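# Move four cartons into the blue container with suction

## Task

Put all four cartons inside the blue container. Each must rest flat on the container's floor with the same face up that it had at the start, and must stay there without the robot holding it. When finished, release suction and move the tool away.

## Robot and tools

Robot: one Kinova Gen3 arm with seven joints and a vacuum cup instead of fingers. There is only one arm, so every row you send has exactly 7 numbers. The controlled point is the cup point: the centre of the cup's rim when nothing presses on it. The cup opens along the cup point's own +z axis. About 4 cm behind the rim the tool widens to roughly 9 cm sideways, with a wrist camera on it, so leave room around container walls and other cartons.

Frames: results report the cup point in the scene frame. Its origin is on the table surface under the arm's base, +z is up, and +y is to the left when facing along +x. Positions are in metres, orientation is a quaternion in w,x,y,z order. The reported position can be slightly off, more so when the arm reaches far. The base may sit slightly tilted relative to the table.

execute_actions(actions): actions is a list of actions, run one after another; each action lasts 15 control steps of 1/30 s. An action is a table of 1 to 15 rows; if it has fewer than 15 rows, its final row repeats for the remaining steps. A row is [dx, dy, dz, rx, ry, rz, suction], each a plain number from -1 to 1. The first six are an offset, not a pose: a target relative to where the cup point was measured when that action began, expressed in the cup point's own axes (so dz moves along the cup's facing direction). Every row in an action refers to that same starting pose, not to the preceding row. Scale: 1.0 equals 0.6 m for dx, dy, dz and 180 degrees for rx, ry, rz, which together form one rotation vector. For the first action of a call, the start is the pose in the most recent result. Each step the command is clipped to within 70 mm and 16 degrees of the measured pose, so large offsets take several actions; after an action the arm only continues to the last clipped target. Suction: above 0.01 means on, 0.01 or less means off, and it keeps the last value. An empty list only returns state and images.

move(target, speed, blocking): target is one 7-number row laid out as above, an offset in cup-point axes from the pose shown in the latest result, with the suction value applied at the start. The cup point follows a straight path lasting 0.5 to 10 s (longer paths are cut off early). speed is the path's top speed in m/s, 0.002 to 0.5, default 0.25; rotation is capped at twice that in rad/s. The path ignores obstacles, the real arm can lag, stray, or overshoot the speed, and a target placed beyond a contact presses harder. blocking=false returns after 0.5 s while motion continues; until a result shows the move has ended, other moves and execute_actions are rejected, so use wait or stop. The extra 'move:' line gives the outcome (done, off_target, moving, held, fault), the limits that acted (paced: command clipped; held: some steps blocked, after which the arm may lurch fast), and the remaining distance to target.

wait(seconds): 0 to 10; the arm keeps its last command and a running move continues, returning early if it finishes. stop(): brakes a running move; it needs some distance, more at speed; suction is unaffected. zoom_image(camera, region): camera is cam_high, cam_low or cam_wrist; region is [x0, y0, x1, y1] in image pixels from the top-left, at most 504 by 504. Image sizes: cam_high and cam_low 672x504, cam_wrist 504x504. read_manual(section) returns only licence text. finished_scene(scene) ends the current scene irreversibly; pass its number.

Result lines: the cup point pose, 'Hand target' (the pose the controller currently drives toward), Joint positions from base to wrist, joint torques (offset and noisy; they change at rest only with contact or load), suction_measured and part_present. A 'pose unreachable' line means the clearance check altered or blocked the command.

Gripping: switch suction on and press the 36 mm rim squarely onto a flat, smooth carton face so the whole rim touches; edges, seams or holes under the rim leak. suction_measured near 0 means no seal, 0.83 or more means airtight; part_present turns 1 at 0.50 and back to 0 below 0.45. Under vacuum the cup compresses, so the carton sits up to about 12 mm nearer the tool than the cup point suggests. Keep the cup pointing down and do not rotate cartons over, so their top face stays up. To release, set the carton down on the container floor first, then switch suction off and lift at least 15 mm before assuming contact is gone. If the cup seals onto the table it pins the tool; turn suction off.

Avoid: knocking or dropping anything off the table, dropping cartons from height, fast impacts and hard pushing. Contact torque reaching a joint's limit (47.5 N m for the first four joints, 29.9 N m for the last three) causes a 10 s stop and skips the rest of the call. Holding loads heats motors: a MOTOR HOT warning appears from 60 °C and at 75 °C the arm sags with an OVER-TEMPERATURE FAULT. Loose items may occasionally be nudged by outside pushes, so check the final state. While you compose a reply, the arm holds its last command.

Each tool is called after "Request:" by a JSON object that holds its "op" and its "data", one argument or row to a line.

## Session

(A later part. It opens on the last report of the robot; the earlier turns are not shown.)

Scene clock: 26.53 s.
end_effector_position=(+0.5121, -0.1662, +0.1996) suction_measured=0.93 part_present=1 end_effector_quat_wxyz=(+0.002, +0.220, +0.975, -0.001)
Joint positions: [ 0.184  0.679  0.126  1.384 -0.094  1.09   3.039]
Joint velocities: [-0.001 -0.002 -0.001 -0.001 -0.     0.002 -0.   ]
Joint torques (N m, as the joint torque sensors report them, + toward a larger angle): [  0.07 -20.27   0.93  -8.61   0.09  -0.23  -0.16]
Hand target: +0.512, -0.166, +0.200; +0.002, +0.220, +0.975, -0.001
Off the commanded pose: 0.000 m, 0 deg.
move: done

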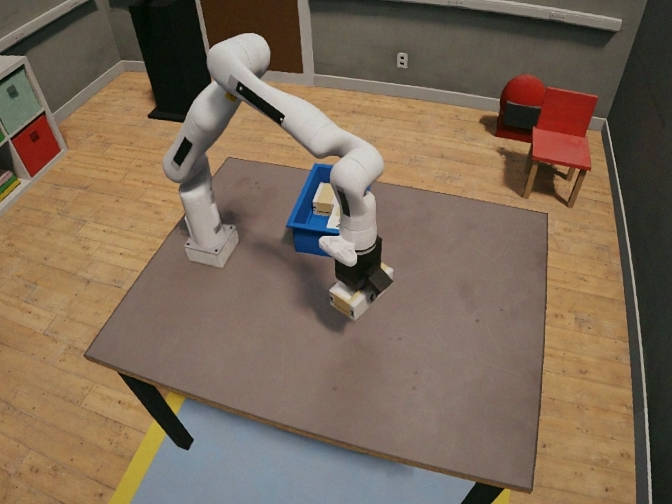

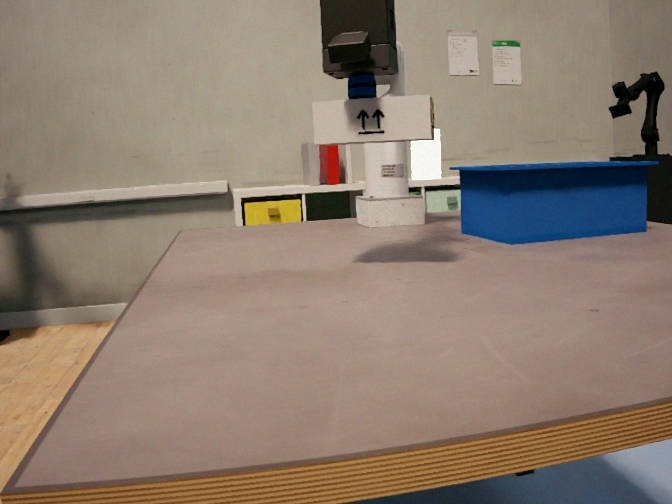

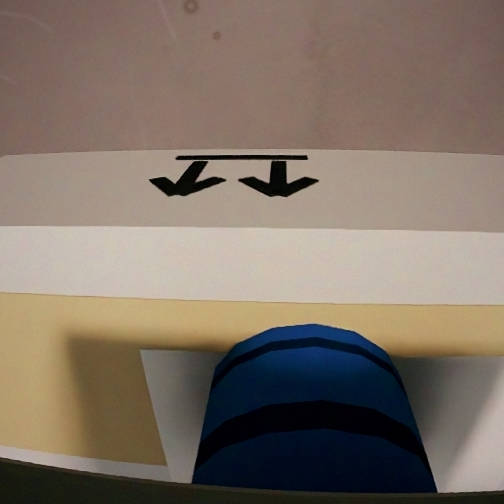

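Request:
{"op": "move", "data": {
  "target": [0.553,0.295,0.02,0,0,-0.15,1],
  "speed": 0.3
}}

Request:
{"op": "move", "data": {
  "target": [0,0,0.08,0,0,0,1],
  "speed": 0.1
}}

Request:
{"op": "zoom_image", "data": {
  "camera": "cam_high",
  "region": [270,130,410,270]
}}

Scene clock: 29.97 s.
end_effector_position=(+0.2874, +0.1340, +0.1854) suction_measured=0.93 part_present=1 end_effector_quat_wxyz=(+0.001, -0.013, +1.000, -0.003)
Joint positions: [-0.429  0.265 -0.111  2.151  0.036  0.731  2.62 ]
Joint velocities: [-0.005 -0.002 -0.003 -0.     0.003  0.    -0.004]
Joint torques (N m, as the joint torque sensors report them, + toward a larger angle): [  0.28 -11.37  -0.27  -6.64   0.24   0.05  -0.2 ]
Hand target: +0.287, +0.134, +0.185; +0.001, -0.013, +1.000, -0.003
Off the commanded pose: 0.003 m, 0 deg.
move: done

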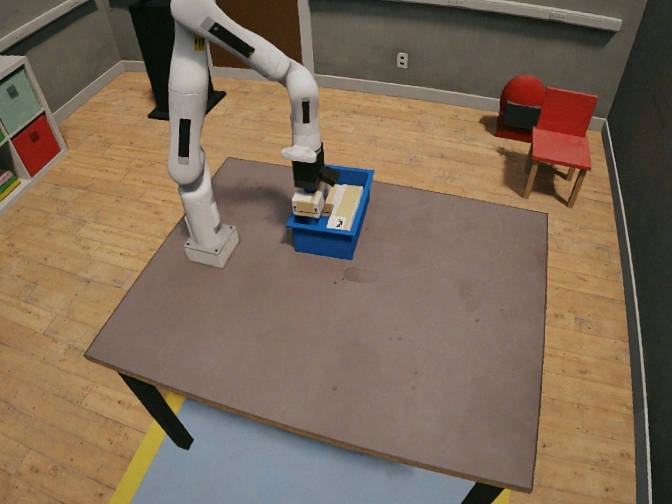

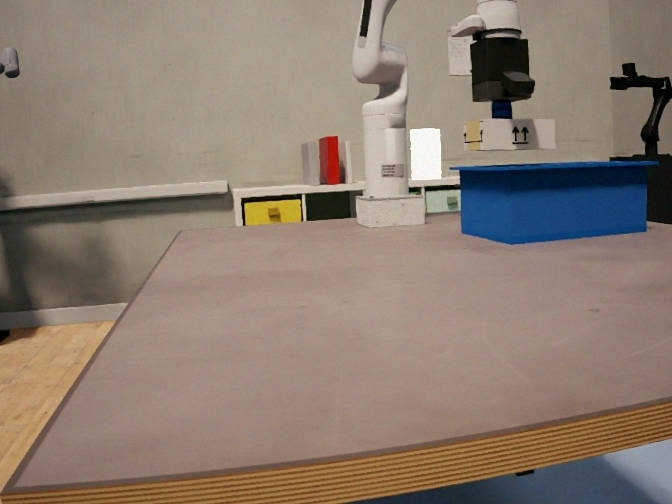

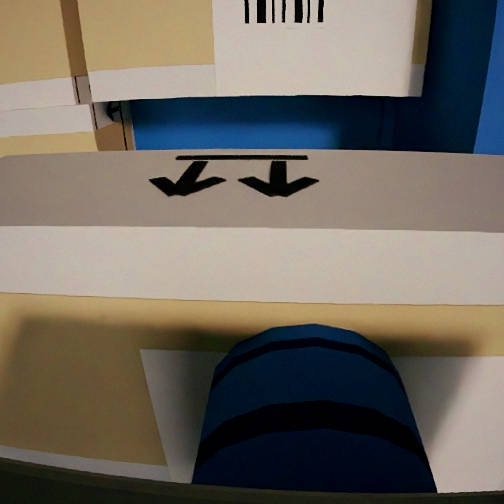

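Scene clock: 30.83 s.
end_effector_position=(+0.2878, +0.1337, +0.1378) suction_measured=0.93 part_present=1 end_effector_quat_wxyz=(+0.001, -0.013, +1.000, -0.003)
Joint positions: [-0.442  0.375 -0.101  2.216  0.061  0.555  2.595]
Joint velocities: [-0.001  0.007 -0.001  0.002  0.001 -0.003 -0.001]
Joint torques (N m, as the joint torque sensors report them, + toward a larger angle): [  0.09 -12.61   0.06  -5.34   0.16  -0.14  -0.17]
Hand target: +0.288, +0.134, +0.138; +0.001, -0.013, +1.000, -0.003
Off the commanded pose: 0.000 m, 0 deg.
move: done

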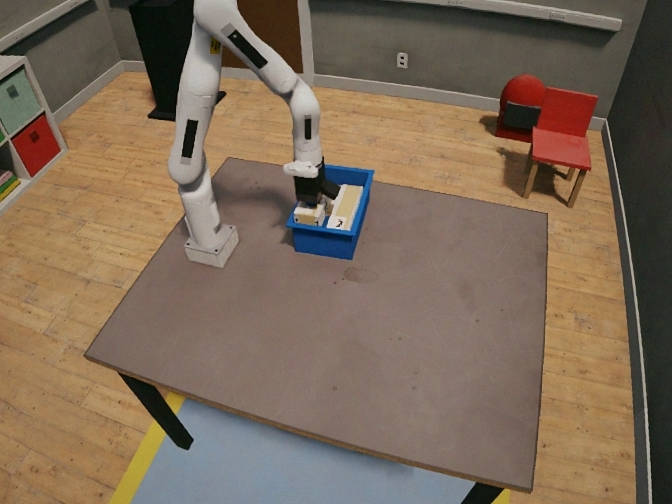

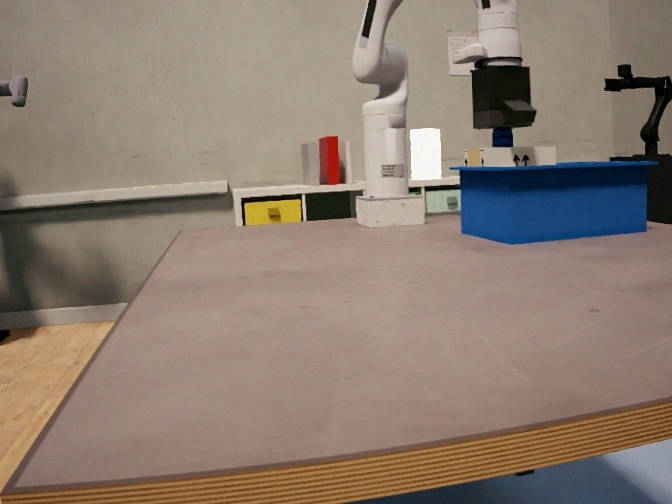

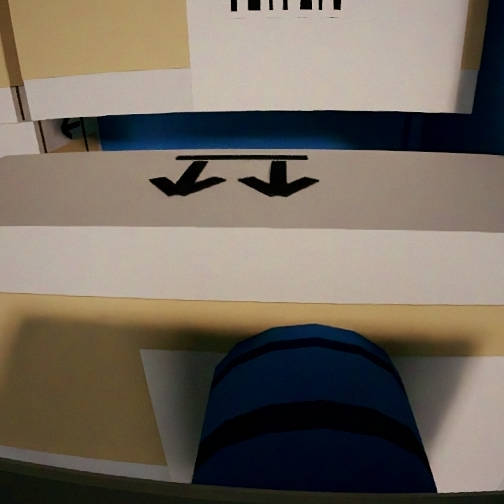

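Region (270, 130, 410, 270) of cam_high's 672x504 image, scaled by 3.600, with more detail than that image has.

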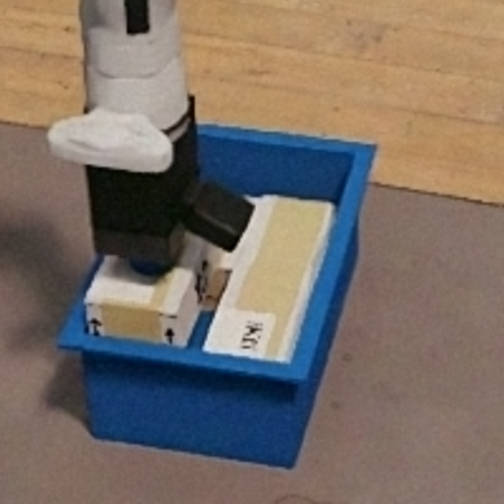

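Request:
{"op": "move", "data": {
  "target": [-0.005,0.005,0.115,0,0,0,1],
  "speed": 0.07
}}

Request:
{"op": "move", "data": {
  "target": [0,0,0.022,0,0,0,1],
  "speed": 0.02
}}

Scene clock: 33.63 s.
end_effector_position=(+0.2912, +0.1364, +0.0691) suction_measured=0.93 part_present=1 end_effector_quat_wxyz=(+0.002, -0.013, +1.000, -0.003)
Joint positions: [-0.477  0.569 -0.065  2.265  0.1    0.313  2.555]
Joint velocities: [-0.002  0.006 -0.     0.001  0.001 -0.002 -0.001]
Joint torques (N m, as the joint torque sensors report them, + toward a larger angle): [  0.12 -14.08   0.23  -3.23   0.23  -0.18  -0.2 ]
Hand target: +0.291, +0.136, +0.069; +0.001, -0.013, +1.000, -0.003
Off the commanded pose: 0.000 m, 0 deg.
move: done

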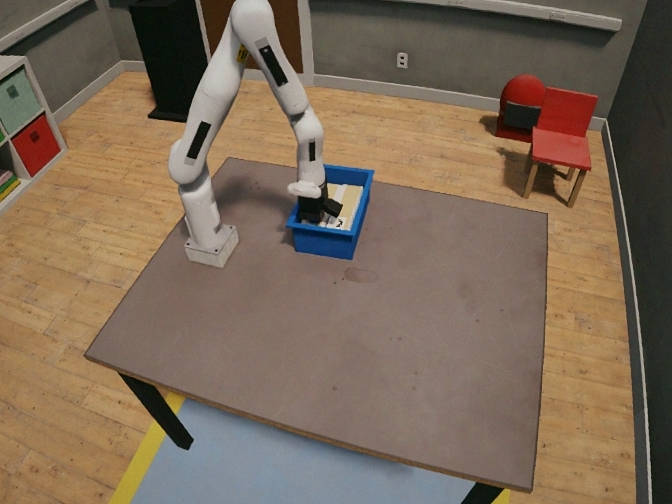

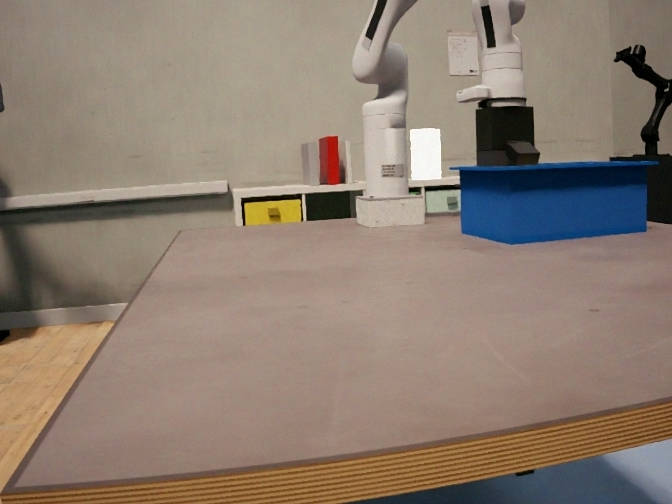

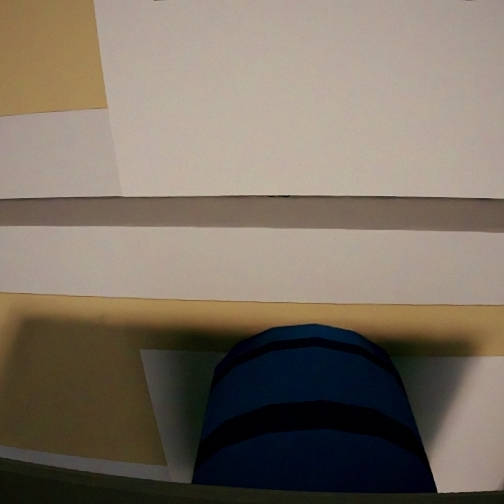

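Scene clock: 34.53 s.
end_effector_position=(+0.2914, +0.1364, +0.0561) suction_measured=0.93 part_present=1 end_effector_quat_wxyz=(+0.002, -0.013, +1.000, -0.003)
Joint positions: [-0.484  0.607 -0.056  2.271  0.105  0.267  2.55 ]
Joint velocities: [-0.002  0.005  0.001  0.     0.    -0.004 -0.001]
Joint torques (N m, as the joint torque sensors report them, + toward a larger angle): [  0.24 -13.86   0.19  -2.91   0.13   0.09  -0.17]
Hand target: +0.291, +0.136, +0.056; +0.002, -0.013, +1.000, -0.003
Off the commanded pose: 0.000 m, 0 deg.
move: done

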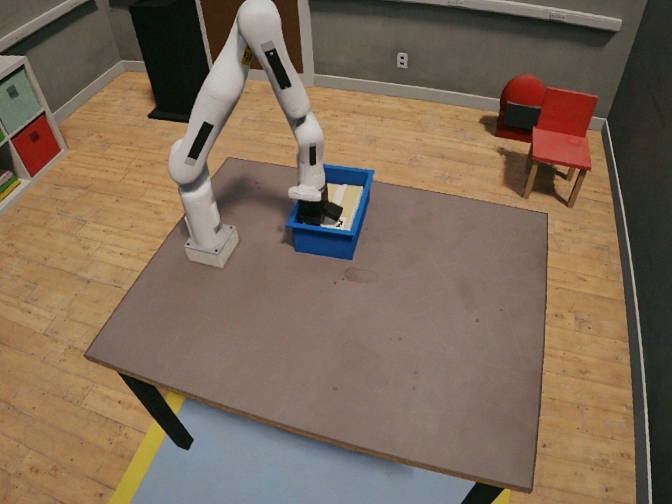

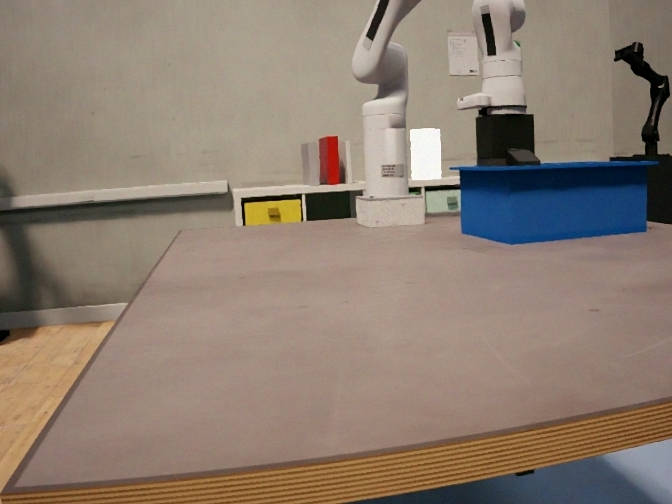

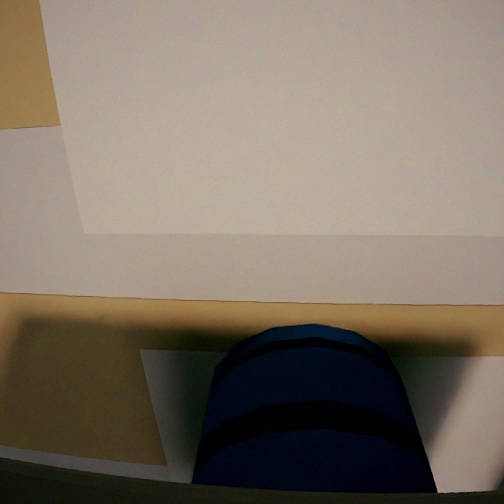

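Request:
{"op": "move", "data": {
  "target": [0,0,0.007,0,0,0,1],
  "speed": 0.015
}}

Scene clock: 35.73 s.
end_effector_position=(+0.2915, +0.1364, +0.0520) suction_measured=0.93 part_present=1 end_effector_quat_wxyz=(+0.002, -0.013, +1.000, -0.003)
Joint positions: [-0.487  0.619 -0.053  2.273  0.107  0.253  2.549]
Joint velocities: [-0.     0.002  0.001  0.    -0.001 -0.002 -0.   ]
Joint torques (N m, as the joint torque sensors report them, + toward a larger angle): [  0.21 -13.92   0.25  -2.58   0.22   0.02  -0.07]
Hand target: +0.291, +0.136, +0.052; +0.002, -0.013, +1.000, -0.003
Off the commanded pose: 0.000 m, 0 deg.
move: done

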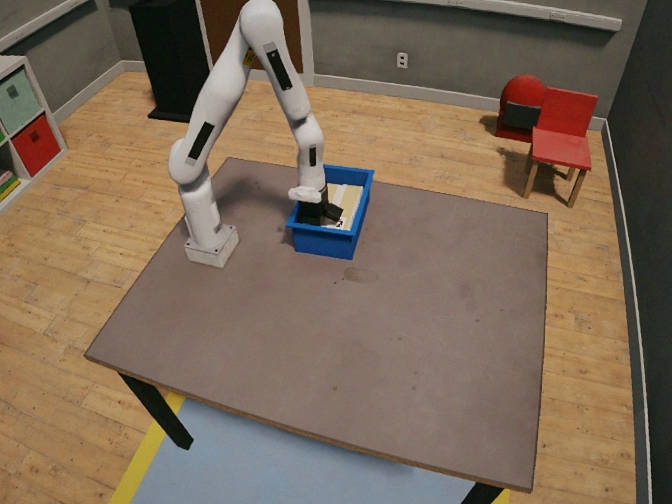

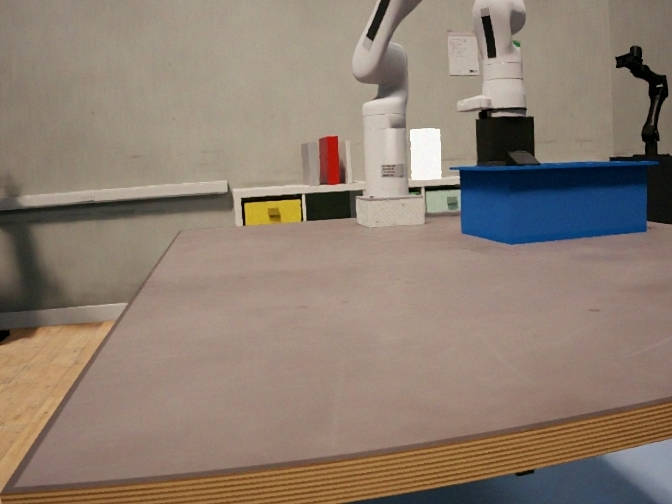

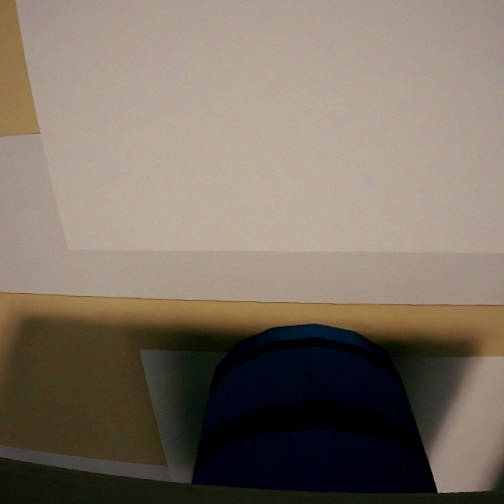

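Request:
{"op": "move", "data": {
  "target": [0,0,0.007,0,0,0,1],
  "speed": 0.015
}}

Scene clock: 37.20 s.
end_effector_position=(+0.2918, +0.1364, +0.0505) suction_measured=0.93 part_present=1 end_effector_quat_wxyz=(+0.004, -0.013, +1.000, -0.002)
Joint positions: [-0.489  0.624 -0.051  2.276  0.108  0.242  2.548]
Joint velocities: [-0.001 -0.001 -0.001  0.001  0.001 -0.002 -0.   ]
Joint torques (N m, as the joint torque sensors report them, + toward a larger angle): [ 0.18 -8.12  0.11 -3.7   0.43 -1.52 -0.11]
Hand target: +0.291, +0.136, +0.048; +0.002, -0.013, +1.000, -0.003
Off the commanded pose: 0.003 m, 0 deg.
move: done

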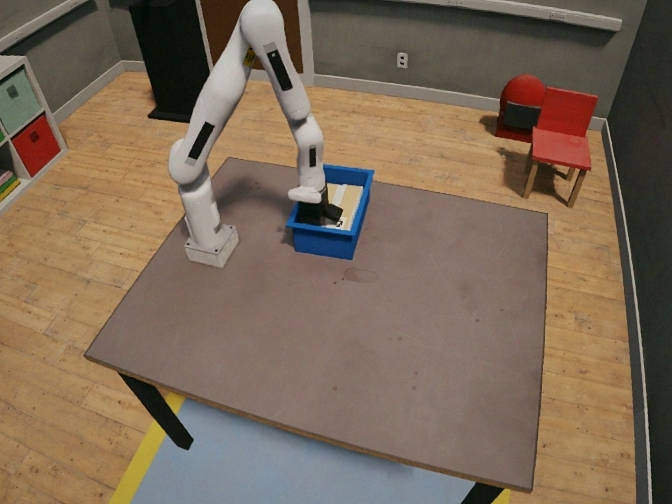

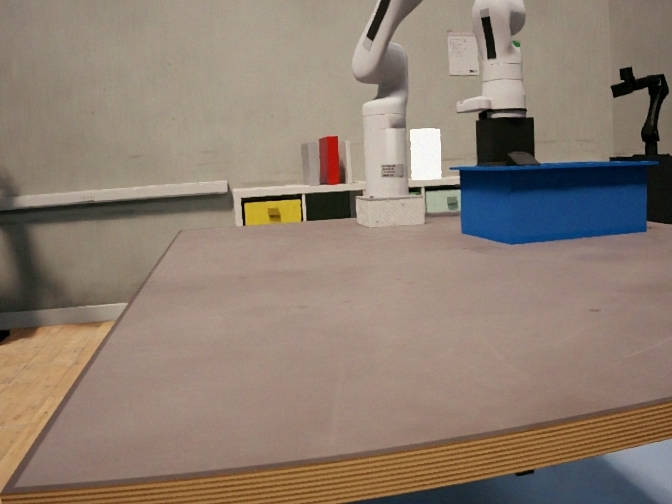

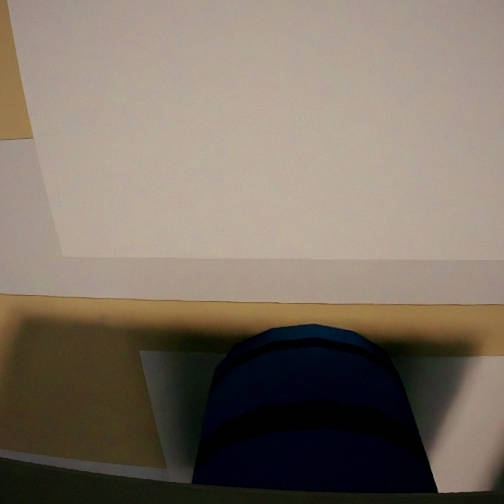

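Request:
{"op": "execute_actions", "data": {
  "actions": [
    [[0,0,-0.017,0,0,0,0]]
  ]
}}

Request:
{"op": "move", "data": {
  "target": [-0.03,0.05,-0.24,0,0,0,0]
}}

Scene clock: 38.37 s.
end_effector_position=(+0.2927, +0.1369, +0.0611) suction_measured=0.01 part_present=0 end_effector_quat_wxyz=(+0.005, -0.013, +1.000, -0.001)
Joint positions: [-0.483  0.592 -0.058  2.271  0.104  0.277  2.551]
Joint velocities: [ 0.001 -0.002 -0.001  0.     0.     0.001  0.   ]
Joint torques (N m, as the joint torque sensors report them, + toward a larger angle): [  0.14 -12.18   0.13  -2.01   0.15   0.24  -0.1 ]
Hand target: +0.292, +0.136, +0.061; +0.004, -0.013, +1.000, -0.002
Off the commanded pose: 0.001 m, 0 deg.

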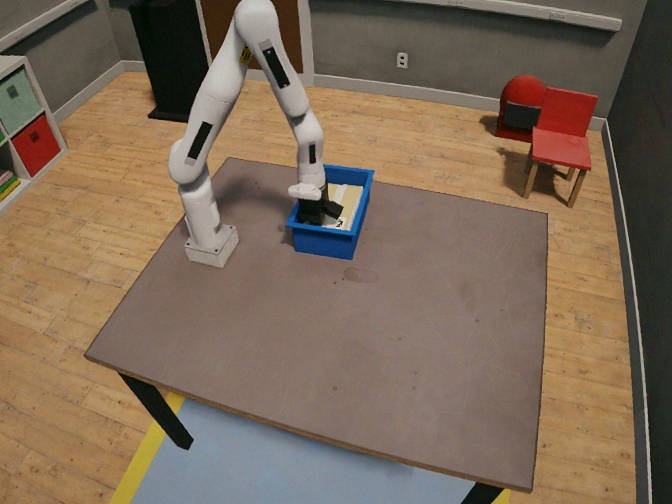

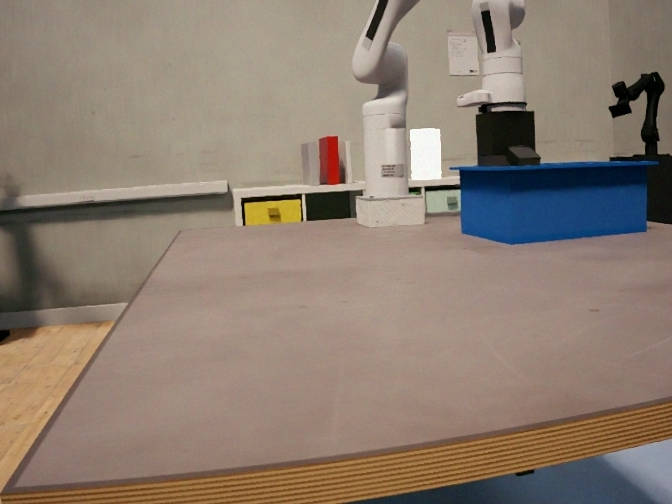

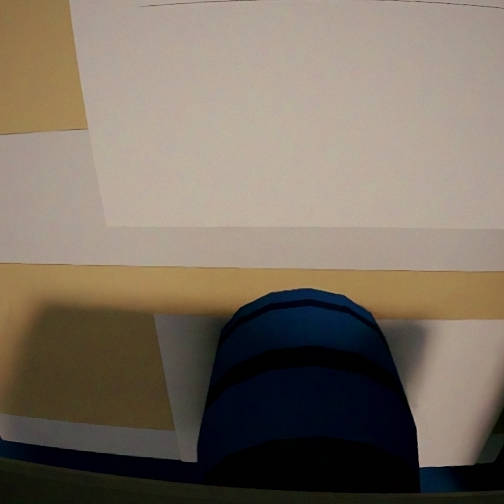

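Scene clock: 39.50 s.
end_effector_position=(+0.3082, +0.1677, +0.2049) suction_measured=0.01 part_present=0 end_effector_quat_wxyz=(+0.005, -0.013, +1.000, -0.001)
Joint positions: [-0.492  0.286 -0.105  2.029  0.035  0.824  2.566]
Joint velocities: [-0.    -0.003 -0.    -0.002 -0.     0.002 -0.   ]
Joint torques (N m, as the joint torque sensors report them, + toward a larger angle): [  0.27 -11.74   0.17  -6.54   0.25  -0.34  -0.14]
Hand target: +0.308, +0.168, +0.205; +0.005, -0.013, +1.000, -0.001
Off the commanded pose: 0.001 m, 0 deg.
move: done

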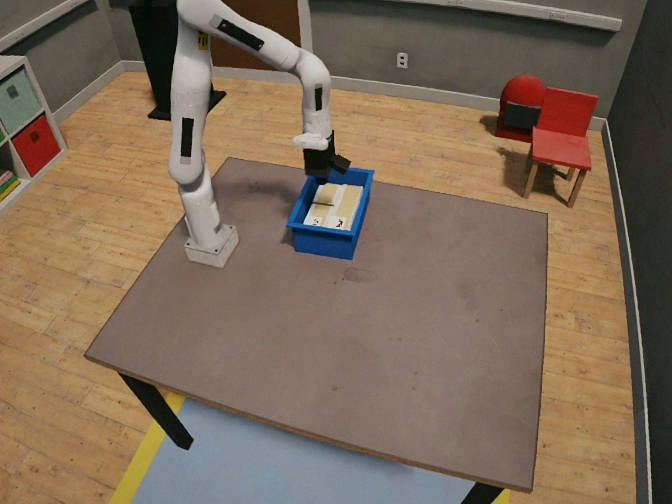

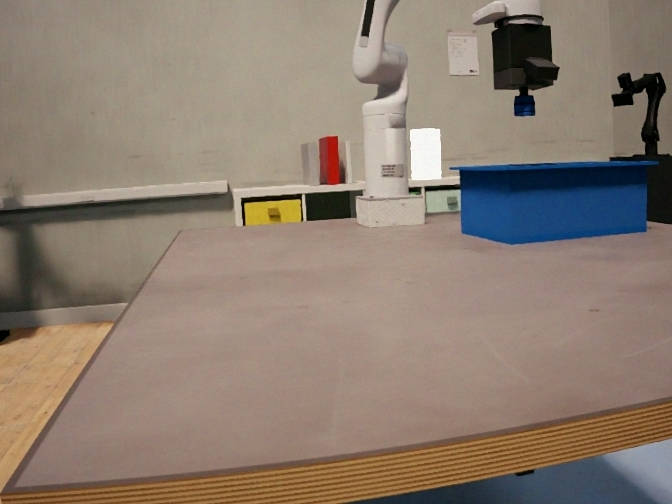

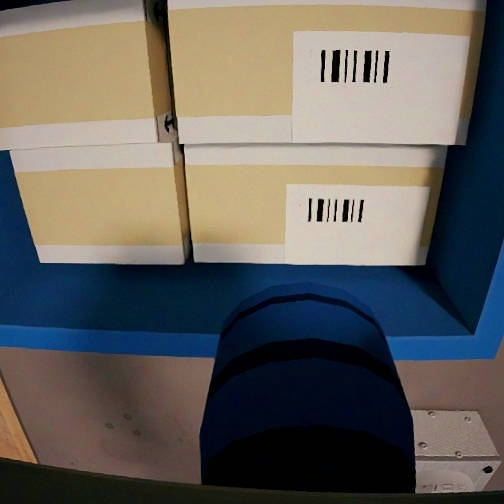

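Request:
{"op": "execute_actions", "data": {
  "actions": []
}}

Scene clock: 40.40 s.
end_effector_position=(+0.3082, +0.1678, +0.2050) suction_measured=0.01 part_present=0 end_effector_quat_wxyz=(+0.005, -0.013, +1.000, -0.001)
Joint positions: [-0.492  0.286 -0.105  2.029  0.035  0.824  2.566]
Joint velocities: [-0.001  0.002 -0.     0.     0.001  0.    -0.   ]
Joint torques (N m, as the joint torque sensors report them, + toward a larger angle): [  0.35 -11.72  -0.13  -6.76   0.19  -0.15  -0.07]
Hand target: +0.308, +0.168, +0.205; +0.005, -0.013, +1.000, -0.001
Off the commanded pose: 0.000 m, 0 deg.

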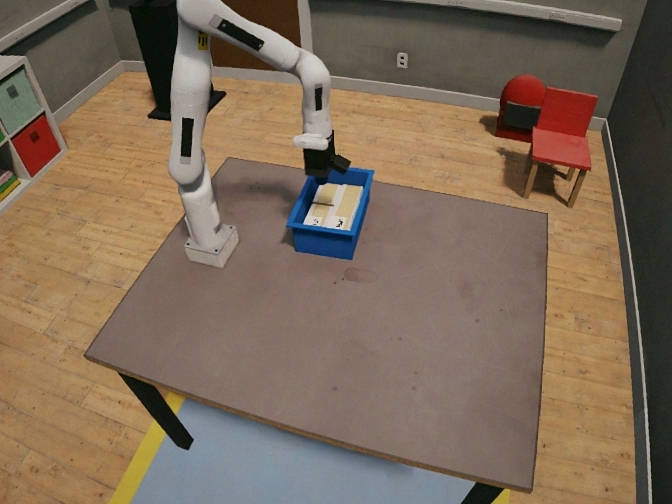

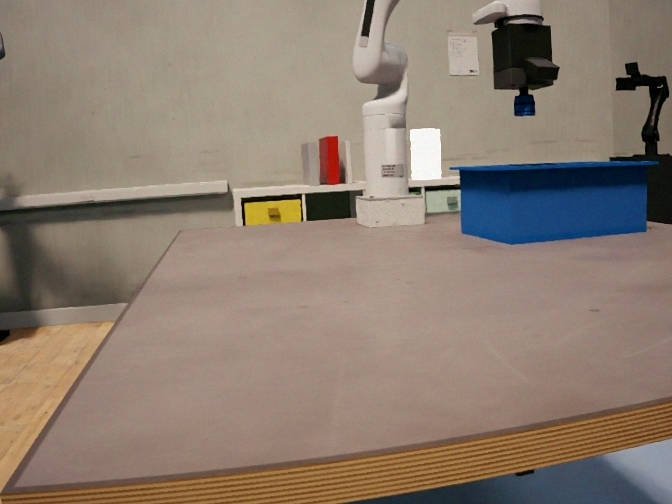

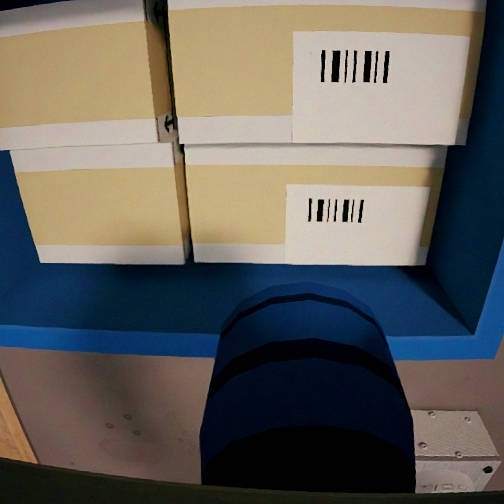

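Request:
{"op": "finished_scene", "data": {
  "scene": 2
}}

The scene is finished: the task was done.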